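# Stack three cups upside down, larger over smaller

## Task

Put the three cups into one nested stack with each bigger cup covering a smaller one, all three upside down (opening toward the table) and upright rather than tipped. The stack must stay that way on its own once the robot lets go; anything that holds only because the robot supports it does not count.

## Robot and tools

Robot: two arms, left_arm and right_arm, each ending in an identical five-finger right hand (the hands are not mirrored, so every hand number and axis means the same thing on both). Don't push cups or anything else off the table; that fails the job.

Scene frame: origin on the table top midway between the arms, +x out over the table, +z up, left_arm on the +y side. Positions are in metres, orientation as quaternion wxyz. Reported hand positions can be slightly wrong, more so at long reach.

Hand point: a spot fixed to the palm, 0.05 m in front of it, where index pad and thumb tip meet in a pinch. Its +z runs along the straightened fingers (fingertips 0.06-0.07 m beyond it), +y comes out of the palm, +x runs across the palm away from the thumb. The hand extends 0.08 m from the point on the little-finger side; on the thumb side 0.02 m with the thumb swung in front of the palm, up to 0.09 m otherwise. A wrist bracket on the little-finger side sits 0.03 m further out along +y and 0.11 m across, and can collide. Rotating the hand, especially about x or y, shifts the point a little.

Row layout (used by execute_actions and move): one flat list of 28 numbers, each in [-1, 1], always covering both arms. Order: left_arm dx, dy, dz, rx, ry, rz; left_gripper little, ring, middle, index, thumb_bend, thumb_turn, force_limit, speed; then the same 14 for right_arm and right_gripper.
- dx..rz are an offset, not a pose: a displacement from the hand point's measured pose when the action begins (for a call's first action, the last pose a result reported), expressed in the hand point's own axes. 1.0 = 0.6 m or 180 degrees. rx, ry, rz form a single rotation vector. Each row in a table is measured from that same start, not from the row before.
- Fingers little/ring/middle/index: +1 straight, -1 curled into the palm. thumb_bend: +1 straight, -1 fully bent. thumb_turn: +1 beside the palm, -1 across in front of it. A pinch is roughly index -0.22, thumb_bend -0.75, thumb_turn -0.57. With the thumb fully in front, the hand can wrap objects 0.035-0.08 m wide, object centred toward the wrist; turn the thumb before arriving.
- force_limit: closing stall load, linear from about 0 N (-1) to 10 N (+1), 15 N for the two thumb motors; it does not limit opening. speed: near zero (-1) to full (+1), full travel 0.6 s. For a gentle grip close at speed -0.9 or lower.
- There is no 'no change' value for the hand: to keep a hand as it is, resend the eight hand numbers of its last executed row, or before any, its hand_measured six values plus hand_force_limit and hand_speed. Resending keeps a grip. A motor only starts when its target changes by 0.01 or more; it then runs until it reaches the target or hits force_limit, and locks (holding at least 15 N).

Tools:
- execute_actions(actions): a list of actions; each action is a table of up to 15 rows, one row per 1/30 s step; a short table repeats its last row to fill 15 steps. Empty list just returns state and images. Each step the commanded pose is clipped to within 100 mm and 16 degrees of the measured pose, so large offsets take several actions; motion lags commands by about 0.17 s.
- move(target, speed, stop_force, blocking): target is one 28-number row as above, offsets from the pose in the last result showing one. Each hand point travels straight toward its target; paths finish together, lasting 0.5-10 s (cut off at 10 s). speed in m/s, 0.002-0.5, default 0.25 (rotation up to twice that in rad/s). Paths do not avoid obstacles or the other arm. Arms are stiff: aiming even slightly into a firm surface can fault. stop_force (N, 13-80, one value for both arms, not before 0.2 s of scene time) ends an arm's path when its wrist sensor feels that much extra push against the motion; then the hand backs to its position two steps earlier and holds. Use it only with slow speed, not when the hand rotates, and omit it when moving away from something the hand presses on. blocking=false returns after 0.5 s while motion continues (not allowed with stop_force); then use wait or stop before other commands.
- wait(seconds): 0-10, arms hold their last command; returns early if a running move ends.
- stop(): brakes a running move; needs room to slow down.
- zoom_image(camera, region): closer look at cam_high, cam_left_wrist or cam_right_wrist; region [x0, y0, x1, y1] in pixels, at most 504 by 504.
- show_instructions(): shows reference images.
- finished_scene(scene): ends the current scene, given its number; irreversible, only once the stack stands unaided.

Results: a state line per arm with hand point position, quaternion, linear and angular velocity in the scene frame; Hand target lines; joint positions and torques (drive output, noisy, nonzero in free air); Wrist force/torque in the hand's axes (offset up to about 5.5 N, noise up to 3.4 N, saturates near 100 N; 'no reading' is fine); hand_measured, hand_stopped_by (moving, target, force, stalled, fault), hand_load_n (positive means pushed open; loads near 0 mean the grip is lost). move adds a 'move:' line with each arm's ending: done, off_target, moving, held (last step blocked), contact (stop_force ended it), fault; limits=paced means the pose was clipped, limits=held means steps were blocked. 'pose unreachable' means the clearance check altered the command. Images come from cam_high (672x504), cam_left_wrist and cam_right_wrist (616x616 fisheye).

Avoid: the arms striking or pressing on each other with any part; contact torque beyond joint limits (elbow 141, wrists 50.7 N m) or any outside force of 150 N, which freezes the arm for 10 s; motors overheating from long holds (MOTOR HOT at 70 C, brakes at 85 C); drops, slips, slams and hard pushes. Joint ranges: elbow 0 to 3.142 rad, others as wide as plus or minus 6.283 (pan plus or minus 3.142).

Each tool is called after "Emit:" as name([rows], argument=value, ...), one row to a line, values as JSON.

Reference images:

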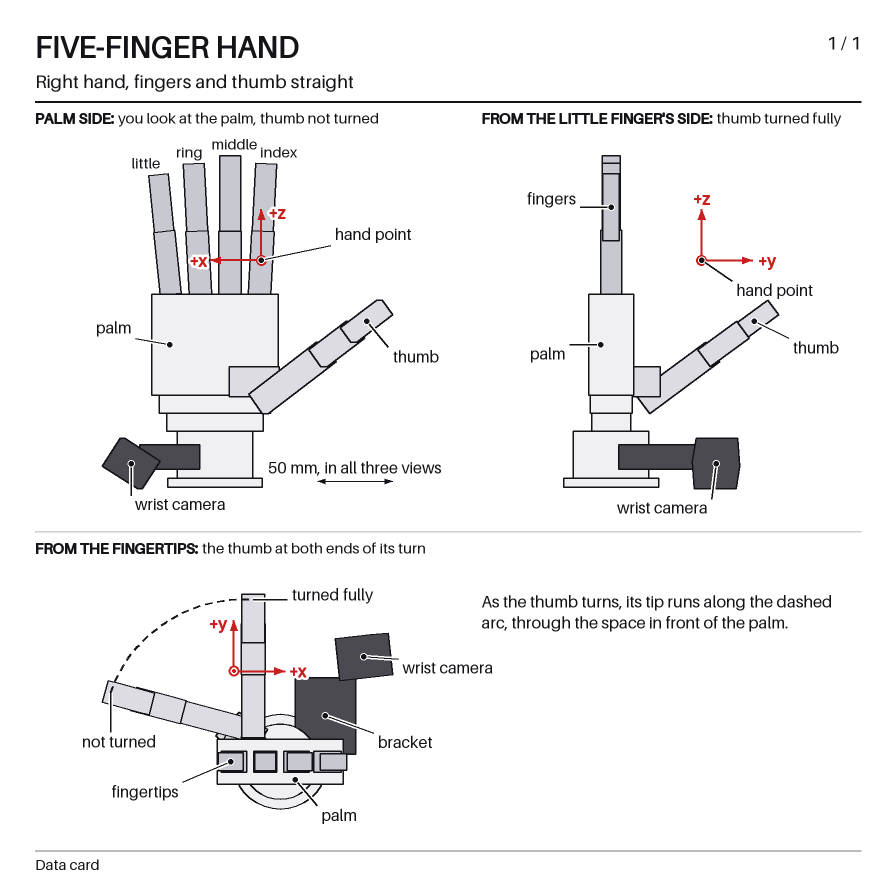

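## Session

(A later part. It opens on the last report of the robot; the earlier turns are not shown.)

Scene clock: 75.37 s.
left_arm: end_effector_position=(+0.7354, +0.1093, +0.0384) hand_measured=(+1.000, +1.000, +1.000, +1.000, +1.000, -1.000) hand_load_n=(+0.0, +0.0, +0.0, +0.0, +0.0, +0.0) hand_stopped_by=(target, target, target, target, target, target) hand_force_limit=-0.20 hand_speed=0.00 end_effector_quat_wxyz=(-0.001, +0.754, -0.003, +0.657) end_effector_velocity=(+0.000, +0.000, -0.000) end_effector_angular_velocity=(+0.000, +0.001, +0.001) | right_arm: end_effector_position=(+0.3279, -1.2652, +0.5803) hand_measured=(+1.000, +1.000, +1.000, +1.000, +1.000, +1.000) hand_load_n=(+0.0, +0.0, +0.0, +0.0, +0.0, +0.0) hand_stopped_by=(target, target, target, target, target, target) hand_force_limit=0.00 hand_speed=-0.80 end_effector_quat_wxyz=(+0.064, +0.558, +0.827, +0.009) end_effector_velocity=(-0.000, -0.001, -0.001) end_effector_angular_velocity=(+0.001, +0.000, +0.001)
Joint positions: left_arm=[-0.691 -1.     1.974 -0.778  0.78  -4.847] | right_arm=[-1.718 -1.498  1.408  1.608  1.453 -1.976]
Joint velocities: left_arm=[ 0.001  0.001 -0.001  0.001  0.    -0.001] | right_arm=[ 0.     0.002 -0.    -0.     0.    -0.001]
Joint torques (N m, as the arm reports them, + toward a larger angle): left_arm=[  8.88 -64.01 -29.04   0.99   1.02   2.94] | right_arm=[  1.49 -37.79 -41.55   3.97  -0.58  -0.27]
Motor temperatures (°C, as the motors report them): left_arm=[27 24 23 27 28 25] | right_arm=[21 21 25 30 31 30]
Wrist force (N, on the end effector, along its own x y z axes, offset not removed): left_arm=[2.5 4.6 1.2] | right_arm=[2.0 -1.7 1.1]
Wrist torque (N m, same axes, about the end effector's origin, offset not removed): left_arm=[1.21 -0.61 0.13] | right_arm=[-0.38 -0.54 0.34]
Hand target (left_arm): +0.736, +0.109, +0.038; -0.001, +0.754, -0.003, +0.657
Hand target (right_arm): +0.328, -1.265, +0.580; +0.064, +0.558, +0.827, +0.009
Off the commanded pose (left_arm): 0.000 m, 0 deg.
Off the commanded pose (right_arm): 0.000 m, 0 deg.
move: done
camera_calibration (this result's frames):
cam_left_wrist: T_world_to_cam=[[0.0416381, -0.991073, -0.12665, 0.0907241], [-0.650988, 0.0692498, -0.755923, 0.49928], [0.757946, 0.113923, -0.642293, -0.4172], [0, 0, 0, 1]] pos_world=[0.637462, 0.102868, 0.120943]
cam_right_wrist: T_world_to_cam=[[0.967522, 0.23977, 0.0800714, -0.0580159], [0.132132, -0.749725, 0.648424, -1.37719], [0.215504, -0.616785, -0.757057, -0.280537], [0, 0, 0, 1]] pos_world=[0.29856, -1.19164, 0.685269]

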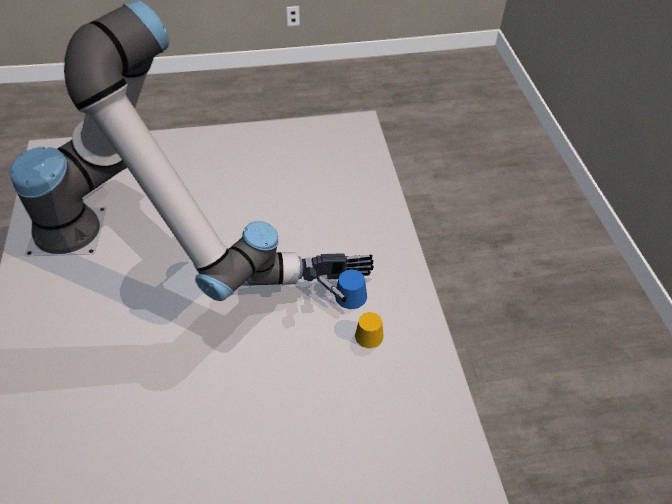

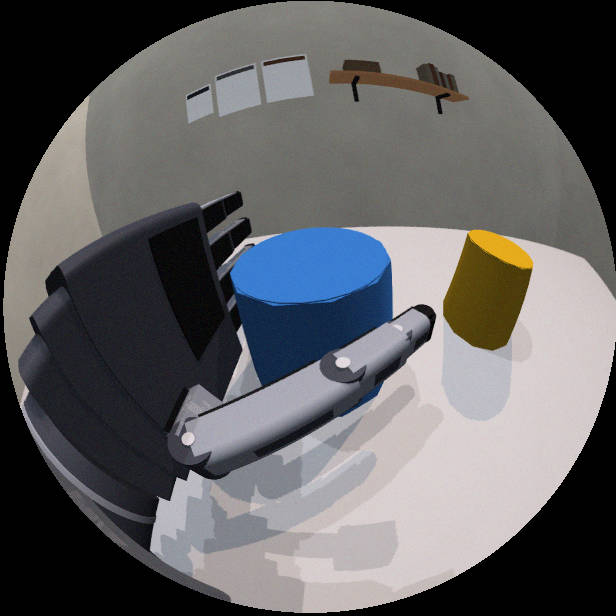

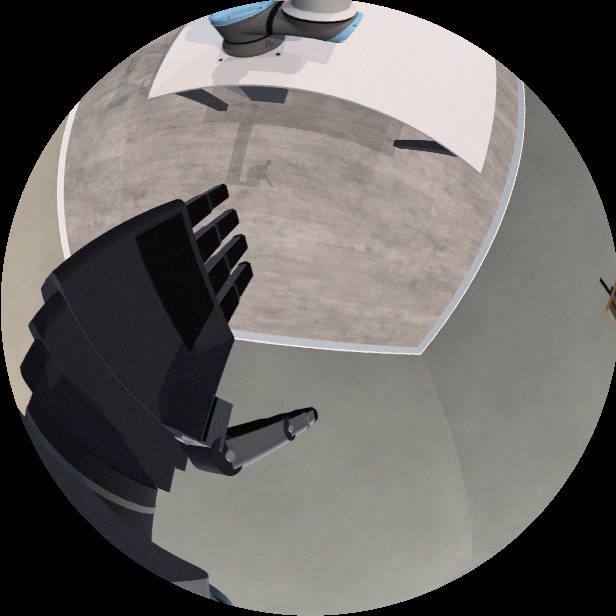

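Emit:
move(target=[0.001,0.004,0.01,0,0,0,1,1,0.65,0.75,1,-1,0.2,-0.5,0,0,0,0,0,0,1,1,1,1,1,1,0,-0.8], speed=0.03)

Emit:
move(target=[0,0,0,0,0,0,1,1,-0.6,-0.6,-0.3,-1,0.2,-0.7,0,0,0,0,0,0,1,1,1,1,1,1,0,-0.8])

Emit:
move(target=[0.025,0,-0.0035,0,0,0,1,1,-0.6,-0.6,-0.3,-1,0.2,-0.7,0,0,0,0,0,0,1,1,1,1,1,1,0,-0.8], speed=0.04)

Emit:
zoom_image(camera="cam_high", region=[280, 220, 420, 360])

Scene clock: 79.97 s.
left_arm: end_effector_position=(+0.7414, +0.1069, +0.0381) hand_measured=(+1.000, +1.000, +0.650, +0.750, +1.000, -1.000) hand_load_n=(+0.0, +0.0, +0.0, +0.0, +0.0, +0.0) hand_stopped_by=(target, target, target, target, target, target) hand_force_limit=0.20 hand_speed=-0.50 end_effector_quat_wxyz=(-0.001, +0.754, -0.003, +0.657) end_effector_velocity=(+0.002, -0.001, +0.002) end_effector_angular_velocity=(-0.003, -0.003, -0.000) | right_arm: end_effector_position=(+0.3279, -1.2652, +0.5803) hand_measured=(+1.000, +1.000, +1.000, +1.000, +1.000, +1.000) hand_load_n=(+0.0, +0.0, +0.0, +0.0, +0.0, +0.0) hand_stopped_by=(target, target, target, target, target, target) hand_force_limit=0.00 hand_speed=-0.80 end_effector_quat_wxyz=(+0.064, +0.558, +0.827, +0.009) end_effector_velocity=(+0.000, +0.001, +0.001) end_effector_angular_velocity=(-0.002, -0.000, +0.001)
Joint positions: left_arm=[-0.687 -0.993  1.961 -0.773  0.784 -4.846] | right_arm=[-1.718 -1.498  1.408  1.608  1.453 -1.976]
Joint velocities: left_arm=[ 0.001  0.    -0.004 -0.     0.001  0.001] | right_arm=[ 0.    -0.002  0.001 -0.    -0.    -0.001]
Joint torques (N m, as the arm reports them, + toward a larger angle): left_arm=[ 13.13 -65.94 -31.9    0.94   1.43   3.06] | right_arm=[  1.83 -37.35 -41.62   3.91  -0.53  -0.17]
Motor temperatures (°C, as the motors report them): left_arm=[27 24 23 27 28 25] | right_arm=[21 21 26 30 31 30]
Wrist force (N, on the end effector, along its own x y z axes, offset not removed): left_arm=[0.8 3.3 2.4] | right_arm=[3.3 -0.8 1.7]
Wrist torque (N m, same axes, about the end effector's origin, offset not removed): left_arm=[0.91 -0.20 0.20] | right_arm=[-0.33 -0.75 0.41]
Hand target (left_arm): +0.741, +0.107, +0.038; -0.001, +0.754, -0.003, +0.657
Hand target (right_arm): +0.328, -1.265, +0.580; +0.064, +0.558, +0.827, +0.009
Off the commanded pose (left_arm): 0.000 m, 0 deg.
Off the commanded pose (right_arm): 0.000 m, 0 deg.
move: done
camera_calibration (this result's frames):
cam_left_wrist: T_world_to_cam=[[0.04164, -0.991074, -0.126646, 0.0880878], [-0.650991, 0.0692455, -0.755921, 0.50314], [0.757943, 0.113922, -0.642296, -0.42157], [0, 0, 0, 1]] pos_world=[0.643398, 0.100488, 0.120717]
cam_right_wrist: T_world_to_cam=[[0.967522, 0.23977, 0.0800714, -0.0580157], [0.132133, -0.749725, 0.648424, -1.37719], [0.215504, -0.616785, -0.757057, -0.280537], [0, 0, 0, 1]] pos_world=[0.29856, -1.19164, 0.685269]

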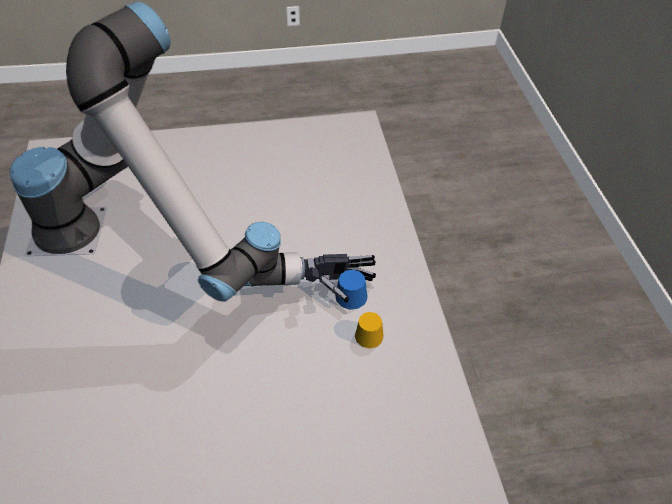

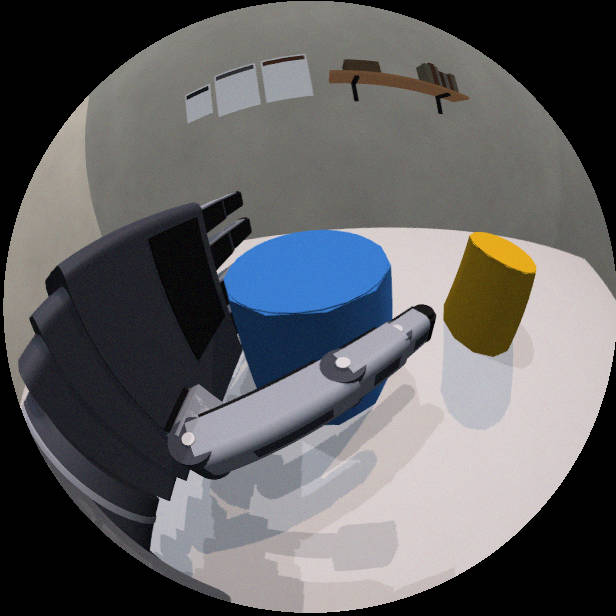

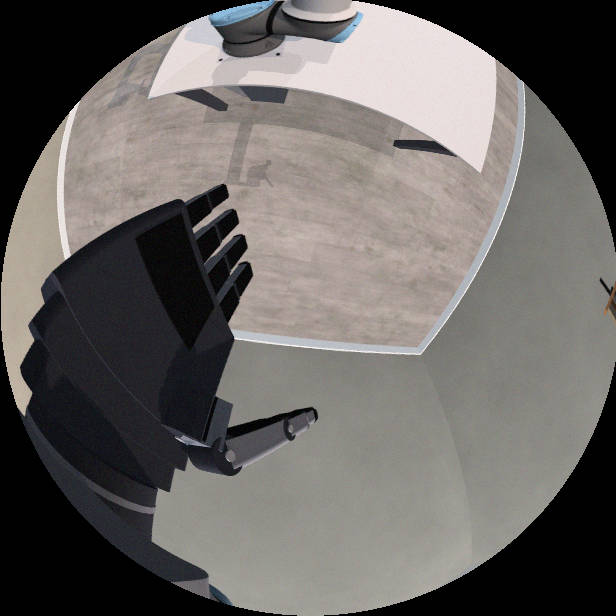

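Scene clock: 80.90 s.
left_arm: end_effector_position=(+0.7414, +0.1069, +0.0381) hand_measured=(+1.000, +1.000, +0.322, +0.454, +0.818, -1.000) hand_load_n=(+0.0, +0.0, +8.5, +3.0, +11.5, +0.5) hand_stopped_by=(target, target, force, force, force, target) hand_force_limit=0.20 hand_speed=-0.70 end_effector_quat_wxyz=(-0.001, +0.754, -0.003, +0.657) end_effector_velocity=(-0.000, -0.001, -0.000) end_effector_angular_velocity=(+0.000, -0.000, -0.001) | right_arm: end_effector_position=(+0.3279, -1.2652, +0.5803) hand_measured=(+1.000, +1.000, +1.000, +1.000, +1.000, +1.000) hand_load_n=(+0.0, +0.0, +0.0, +0.0, +0.0, +0.0) hand_stopped_by=(target, target, target, target, target, target) hand_force_limit=0.00 hand_speed=-0.80 end_effector_quat_wxyz=(+0.064, +0.558, +0.827, +0.009) end_effector_velocity=(-0.000, -0.000, -0.001) end_effector_angular_velocity=(+0.002, -0.000, -0.000)
Joint positions: left_arm=[-0.687 -0.993  1.961 -0.773  0.784 -4.846] | right_arm=[-1.718 -1.498  1.408  1.608  1.453 -1.976]
Joint velocities: left_arm=[-0.     0.    -0.    -0.001  0.     0.001] | right_arm=[-0.     0.001  0.002 -0.    -0.    -0.   ]
Joint torques (N m, as the arm reports them, + toward a larger angle): left_arm=[  4.33 -78.14 -14.34  -1.28  -1.56   2.58] | right_arm=[  1.7  -36.37 -41.56   3.72  -0.56  -0.53]
Motor temperatures (°C, as the motors report them): left_arm=[27 24 23 27 28 25] | right_arm=[21 21 26 30 31 30]
Wrist force (N, on the end effector, along its own x y z axes, offset not removed): left_arm=[-1.3 1.4 2.2] | right_arm=[1.1 -1.2 2.7]
Wrist torque (N m, same axes, about the end effector's origin, offset not removed): left_arm=[0.70 -0.06 -0.04] | right_arm=[-0.33 -0.35 0.27]
Hand target (left_arm): +0.741, +0.107, +0.038; -0.001, +0.754, -0.003, +0.657
Hand target (right_arm): +0.328, -1.265, +0.580; +0.064, +0.558, +0.827, +0.009
Off the commanded pose (left_arm): 0.000 m, 0 deg.
Off the commanded pose (right_arm): 0.000 m, 0 deg.
move: done
camera_calibration (this result's frames):
cam_left_wrist: T_world_to_cam=[[0.0416375, -0.991072, -0.126662, 0.088084], [-0.651003, 0.0692569, -0.755909, 0.503153], [0.757933, 0.113931, -0.642307, -0.421588], [0, 0, 0, 1]] pos_world=[0.643422, 0.100483, 0.120706]
cam_right_wrist: T_world_to_cam=[[0.967522, 0.23977, 0.0800714, -0.058016], [0.132132, -0.749725, 0.648424, -1.37719], [0.215504, -0.616785, -0.757057, -0.280537], [0, 0, 0, 1]] pos_world=[0.29856, -1.19164, 0.685269]

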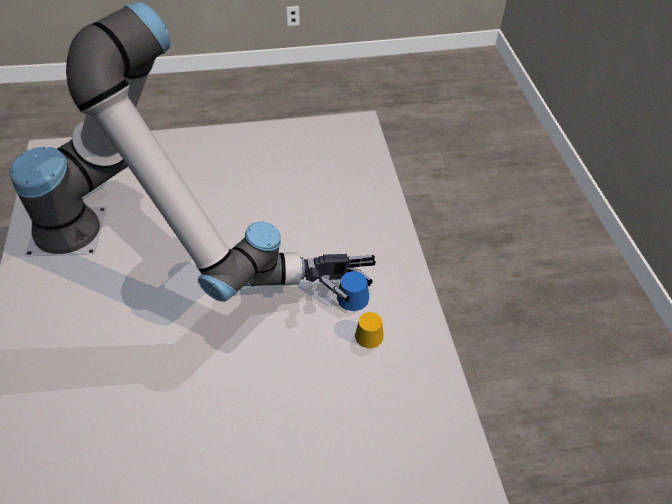

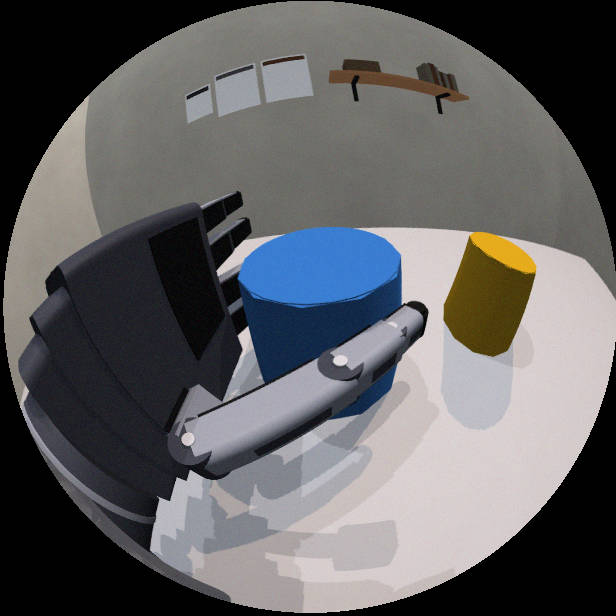

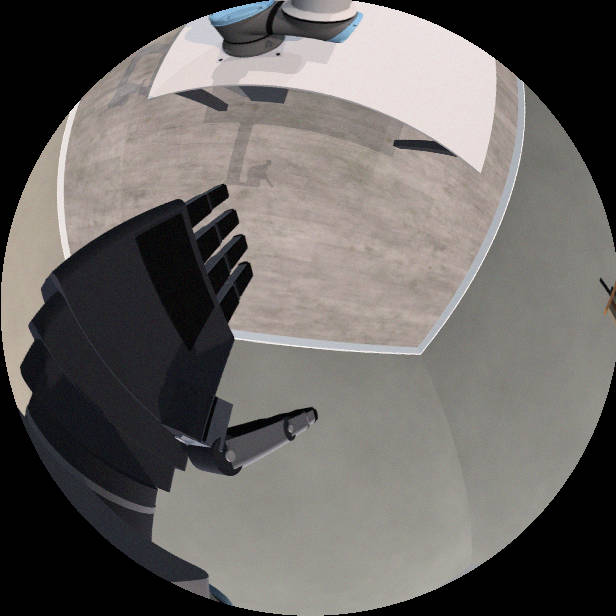

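Scene clock: 81.67 s.
left_arm: end_effector_position=(+0.7414, +0.1069, +0.0532) hand_measured=(+1.000, +1.000, +0.322, +0.454, +0.818, -1.000) hand_load_n=(+0.0, +0.0, +8.5, +3.0, +11.5, +0.5) hand_stopped_by=(target, target, force, force, force, target) hand_force_limit=0.20 hand_speed=-0.70 end_effector_quat_wxyz=(-0.001, +0.754, -0.003, +0.657) end_effector_velocity=(-0.001, +0.000, +0.000) end_effector_angular_velocity=(+0.003, +0.001, +0.000) | right_arm: end_effector_position=(+0.3279, -1.2652, +0.5803) hand_measured=(+1.000, +1.000, +1.000, +1.000, +1.000, +1.000) hand_load_n=(+0.0, +0.0, +0.0, +0.0, +0.0, +0.0) hand_stopped_by=(target, target, target, target, target, target) hand_force_limit=0.00 hand_speed=-0.80 end_effector_quat_wxyz=(+0.064, +0.558, +0.827, +0.009) end_effector_velocity=(-0.000, -0.001, -0.000) end_effector_angular_velocity=(+0.001, -0.000, -0.001)
Joint positions: left_arm=[-0.687 -1.015  1.959 -0.749  0.784 -4.846] | right_arm=[-1.718 -1.498  1.408  1.608  1.453 -1.976]
Joint velocities: left_arm=[-0.001 -0.002  0.001  0.002 -0.001  0.002] | right_arm=[-0.001  0.001 -0.     0.001 -0.     0.   ]
Joint torques (N m, as the arm reports them, + toward a larger angle): left_arm=[-11.91 -87.26 -33.39   1.36  -2.49   1.66] | right_arm=[  1.56 -36.84 -41.59   3.87  -0.62  -0.44]
Motor temperatures (°C, as the motors report them): left_arm=[27 24 23 27 28 25] | right_arm=[21 21 26 30 31 30]
Wrist force (N, on the end effector, along its own x y z axes, offset not removed): left_arm=[-1.6 0.1 -0.6] | right_arm=[-0.5 -2.5 2.2]
Wrist torque (N m, same axes, about the end effector's origin, offset not removed): left_arm=[0.52 0.05 0.05] | right_arm=[-0.55 -0.26 0.25]
Hand target (left_arm): +0.741, +0.107, +0.053; -0.001, +0.754, -0.003, +0.657
Hand target (right_arm): +0.328, -1.265, +0.580; +0.064, +0.558, +0.827, +0.009
Off the commanded pose (left_arm): 0.000 m, 0 deg.
Off the commanded pose (right_arm): 0.000 m, 0 deg.
move: done
camera_calibration (this result's frames):
cam_left_wrist: T_world_to_cam=[[0.0417178, -0.991061, -0.126722, 0.0899499], [-0.651005, 0.0692507, -0.755908, 0.514507], [0.757927, 0.114031, -0.642296, -0.411926], [0, 0, 0, 1]] pos_world=[0.643404, 0.100488, 0.13574]
cam_right_wrist: T_world_to_cam=[[0.967522, 0.23977, 0.0800714, -0.0580158], [0.132132, -0.749725, 0.648424, -1.37719], [0.215504, -0.616785, -0.757057, -0.280537], [0, 0, 0, 1]] pos_world=[0.29856, -1.19164, 0.685269]

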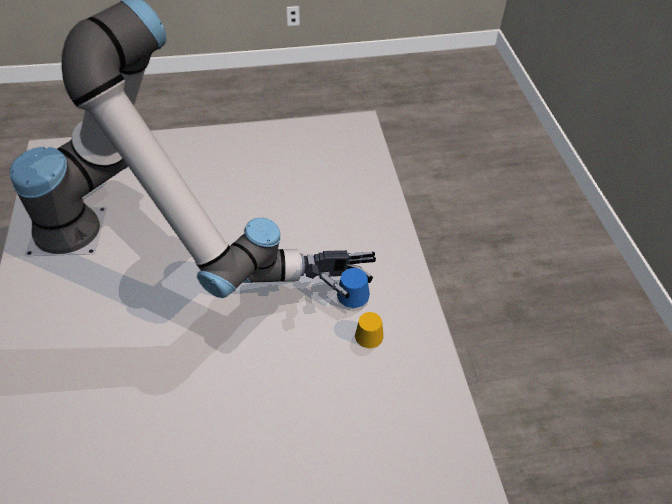

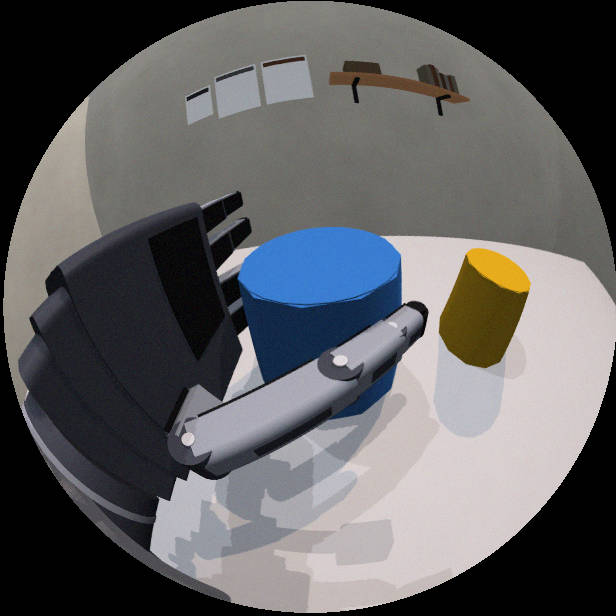

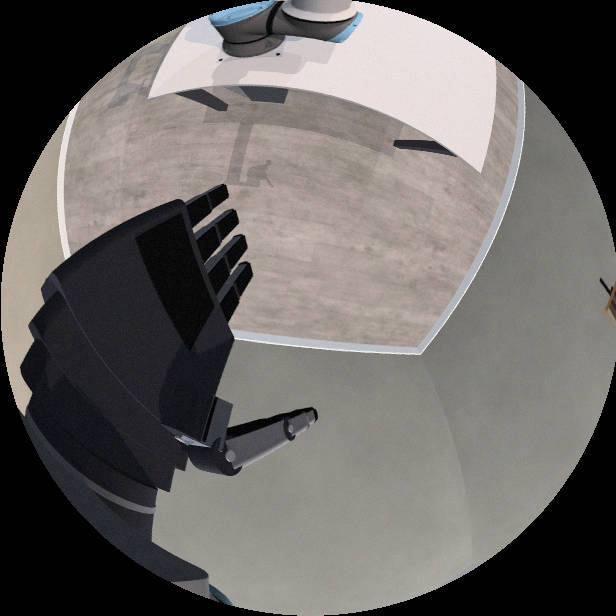

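Region (280, 220, 420, 360) of cam_high's 672x504 image, scaled by 3.600, with more detail than that image has.

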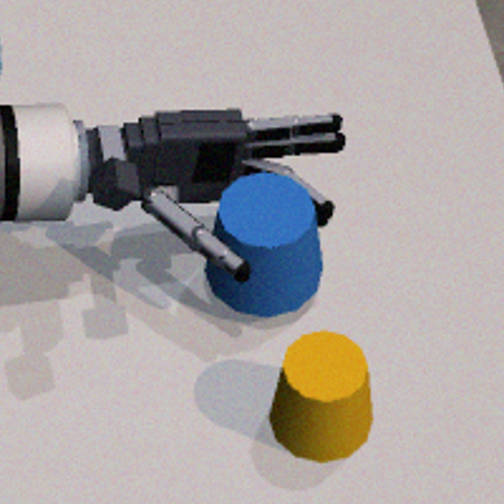

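Emit:
move(target=[0.118,0,-0.0163,0,0,0,1,1,-0.6,-0.6,-0.3,-1,0.2,-0.7,0,0,0,0,0,0,1,1,1,1,1,1,0,-0.8], speed=0.12)

Emit:
move(target=[0.0045,0.226,0.032,0,0,0,1,1,-0.6,-0.6,-0.3,-1,0.2,-0.7,0,0,0,0,0,0,1,1,1,1,1,1,0,-0.8], speed=0.15)

Emit:
zoom_image(camera="cam_high", region=[280, 220, 420, 360])

Scene clock: 85.90 s.
left_arm: end_effector_position=(+0.7413, +0.1066, +0.1245) hand_measured=(+1.000, +1.000, +0.322, +0.454, +0.818, -1.000) hand_load_n=(+0.0, +0.0, +8.5, +3.0, +11.5, +0.5) hand_stopped_by=(target, target, force, force, force, target) hand_force_limit=0.20 hand_speed=-0.70 end_effector_quat_wxyz=(-0.001, +0.754, -0.003, +0.657) end_effector_velocity=(+0.000, -0.001, +0.002) end_effector_angular_velocity=(-0.002, -0.001, -0.000) | right_arm: end_effector_position=(+0.3279, -1.2652, +0.5803) hand_measured=(+1.000, +1.000, +1.000, +1.000, +1.000, +1.000) hand_load_n=(+0.0, +0.0, +0.0, +0.0, +0.0, +0.0) hand_stopped_by=(target, target, target, target, target, target) hand_force_limit=0.00 hand_speed=-0.80 end_effector_quat_wxyz=(+0.064, +0.558, +0.827, +0.009) end_effector_velocity=(-0.000, +0.000, +0.001) end_effector_angular_velocity=(-0.003, +0.000, -0.000)
Joint positions: left_arm=[-0.688 -1.112  1.938 -0.631  0.783 -4.846] | right_arm=[-1.718 -1.498  1.408  1.608  1.453 -1.976]
Joint velocities: left_arm=[-0.    -0.002 -0.001  0.002  0.    -0.001] | right_arm=[-0.001 -0.002  0.    -0.001 -0.    -0.001]
Joint torques (N m, as the arm reports them, + toward a larger angle): left_arm=[-13.23 -81.14 -37.41   1.81  -2.23  -2.95] | right_arm=[  1.47 -36.31 -41.38   4.01  -0.72  -0.4 ]
Motor temperatures (°C, as the motors report them): left_arm=[27 24 23 27 28 25] | right_arm=[21 21 26 30 31 30]
Wrist force (N, on the end effector, along its own x y z axes, offset not removed): left_arm=[-0.1 0.8 0.3] | right_arm=[2.2 -0.3 6.2]
Wrist torque (N m, same axes, about the end effector's origin, offset not removed): left_arm=[0.70 -0.15 0.11] | right_arm=[-0.56 -0.68 0.37]
Hand target (left_arm): +0.741, +0.107, +0.125; -0.001, +0.754, -0.003, +0.657
Hand target (right_arm): +0.328, -1.265, +0.580; +0.064, +0.558, +0.827, +0.009
Off the commanded pose (left_arm): 0.000 m, 0 deg.
Off the commanded pose (right_arm): 0.000 m, 0 deg.
move: done
camera_calibration (this result's frames):
cam_left_wrist: T_world_to_cam=[[0.0417033, -0.99105, -0.126814, 0.0987227], [-0.651005, 0.06933, -0.755901, 0.568337], [0.757927, 0.11408, -0.642287, -0.36602], [0, 0, 0, 1]] pos_world=[0.64329, 0.100192, 0.207036]
cam_right_wrist: T_world_to_cam=[[0.967522, 0.23977, 0.0800714, -0.0580157], [0.132133, -0.749725, 0.648424, -1.37719], [0.215504, -0.616785, -0.757057, -0.280537], [0, 0, 0, 1]] pos_world=[0.29856, -1.19164, 0.685269]

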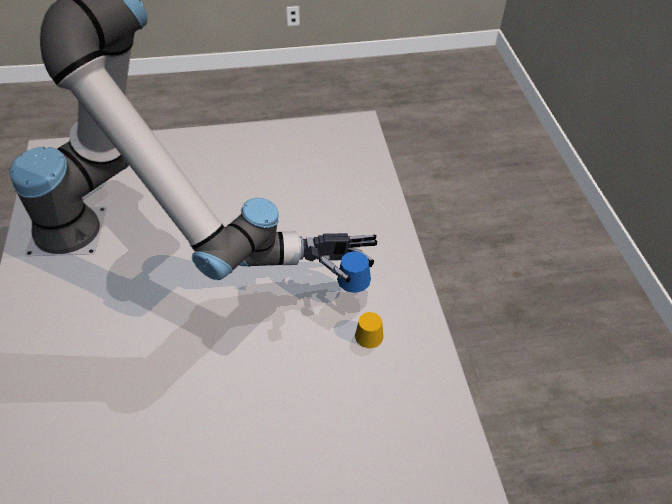

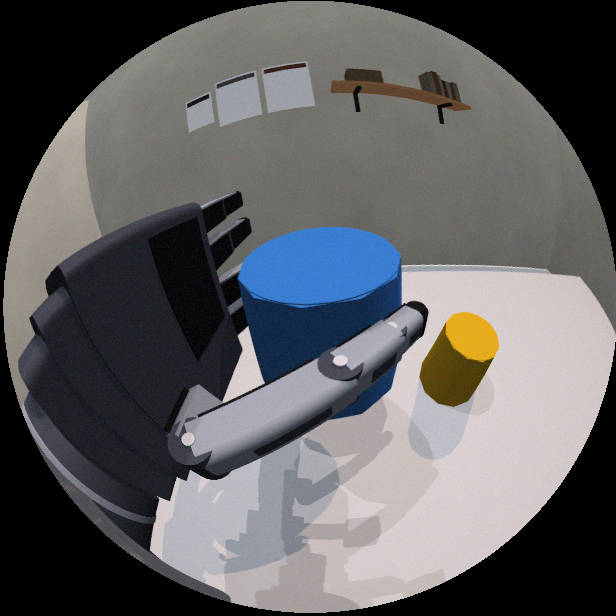

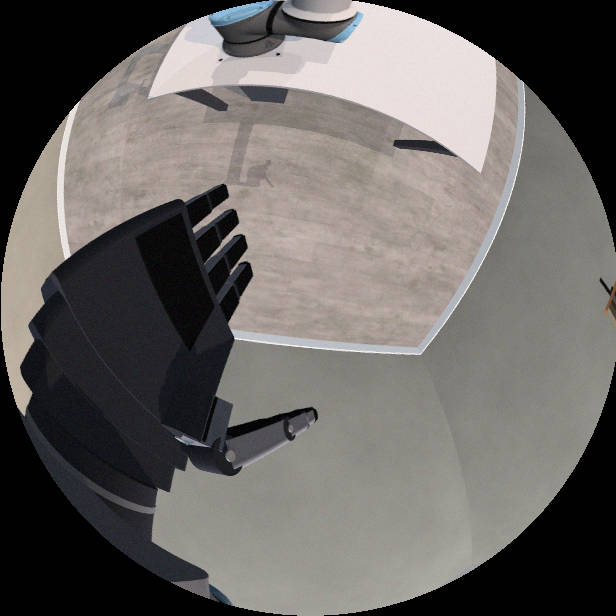

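Scene clock: 87.27 s.
left_arm: end_effector_position=(+0.7605, -0.0289, +0.1240) hand_measured=(+1.000, +1.000, +0.322, +0.454, +0.818, -1.000) hand_load_n=(+0.0, +0.0, +8.5, +3.0, +11.5, +0.5) hand_stopped_by=(target, target, force, force, force, target) hand_force_limit=0.20 hand_speed=-0.70 end_effector_quat_wxyz=(-0.001, +0.754, -0.003, +0.657) end_effector_velocity=(+0.001, -0.002, +0.000) end_effector_angular_velocity=(+0.000, -0.001, +0.001) | right_arm: end_effector_position=(+0.3279, -1.2652, +0.5803) hand_measured=(+1.000, +1.000, +1.000, +1.000, +1.000, +1.000) hand_load_n=(+0.0, +0.0, +0.0, +0.0, +0.0, +0.0) hand_stopped_by=(target, target, target, target, target, target) hand_force_limit=0.00 hand_speed=-0.80 end_effector_quat_wxyz=(+0.064, +0.558, +0.827, +0.009) end_effector_velocity=(-0.000, -0.000, +0.001) end_effector_angular_velocity=(-0.002, +0.000, +0.000)
Joint positions: left_arm=[-0.797 -0.992  1.731 -0.519  0.676 -4.88 ] | right_arm=[-1.718 -1.498  1.408  1.608  1.453 -1.976]
Joint velocities: left_arm=[-0.001  0.002 -0.004  0.001 -0.001  0.001] | right_arm=[-0.001 -0.001 -0.001 -0.     0.    -0.001]
Joint torques (N m, as the arm reports them, + toward a larger angle): left_arm=[-11.72 -72.51 -38.54   1.37  -2.05  -2.83] | right_arm=[  1.96 -37.37 -41.48   3.94  -0.43  -0.4 ]
Motor temperatures (°C, as the motors report them): left_arm=[27 24 23 27 28 25] | right_arm=[21 21 26 30 31 30]
Wrist force (N, on the end effector, along its own x y z axes, offset not removed): left_arm=[1.3 1.5 1.7] | right_arm=[4.8 1.5 3.5]
Wrist torque (N m, same axes, about the end effector's origin, offset not removed): left_arm=[0.77 -0.36 0.21] | right_arm=[0.08 -1.07 0.64]
Hand target (left_arm): +0.761, -0.029, +0.124; -0.001, +0.754, -0.003, +0.657
Hand target (right_arm): +0.328, -1.265, +0.580; +0.064, +0.558, +0.827, +0.009
Off the commanded pose (left_arm): 0.000 m, 0 deg.
Off the commanded pose (right_arm): 0.000 m, 0 deg.
move: done
camera_calibration (this result's frames):
cam_left_wrist: T_world_to_cam=[[0.0417331, -0.991026, -0.12699, -0.0364085], [-0.650875, 0.069465, -0.756, 0.589849], [0.758037, 0.114205, -0.642135, -0.365521], [0, 0, 0, 1]] pos_world=[0.662516, -0.0353114, 0.206589]
cam_right_wrist: T_world_to_cam=[[0.967522, 0.23977, 0.0800714, -0.0580159], [0.132132, -0.749725, 0.648424, -1.37719], [0.215504, -0.616785, -0.757057, -0.280537], [0, 0, 0, 1]] pos_world=[0.29856, -1.19164, 0.685269]

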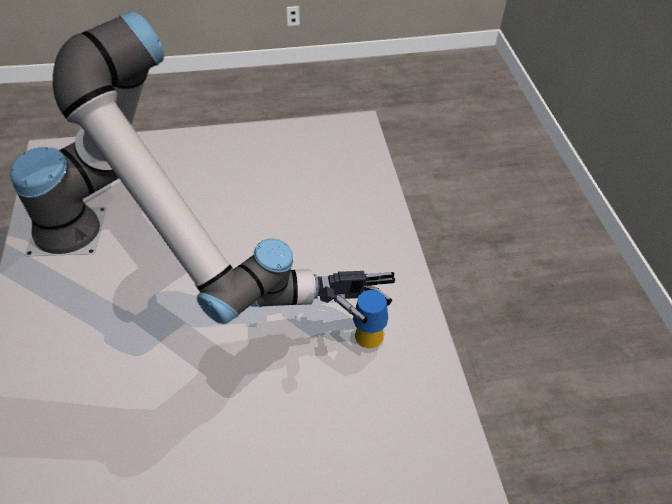

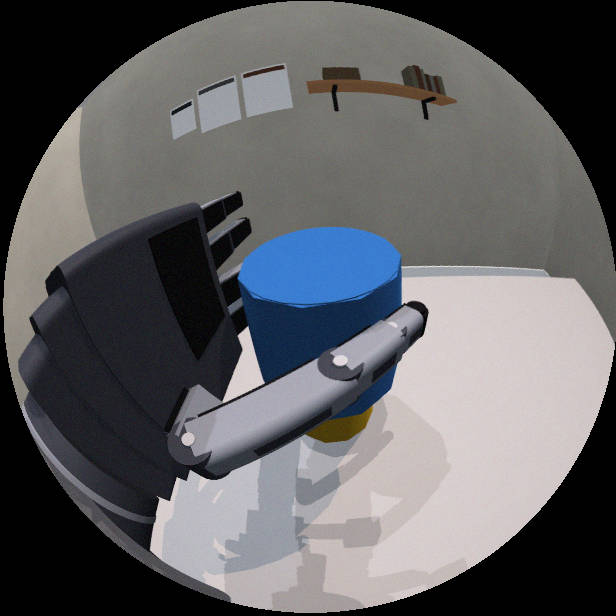

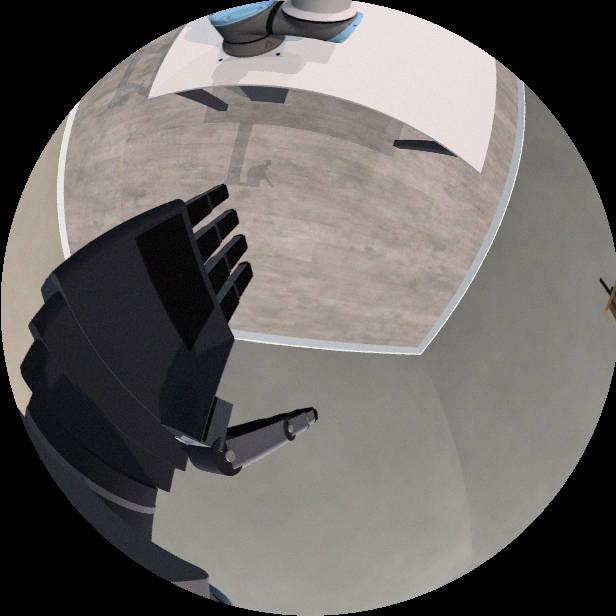

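Region (280, 220, 420, 360) of cam_high's 672x504 image, scaled by 3.600, with more detail than that image has.

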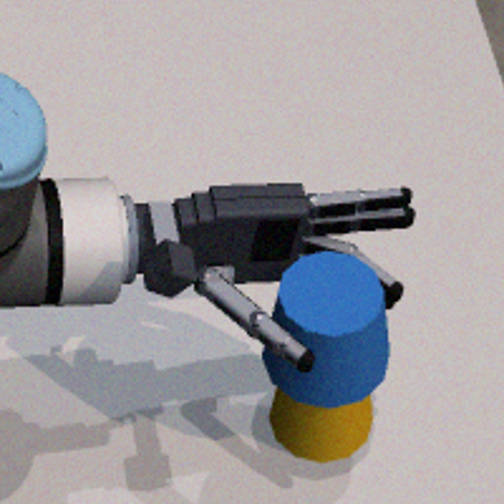

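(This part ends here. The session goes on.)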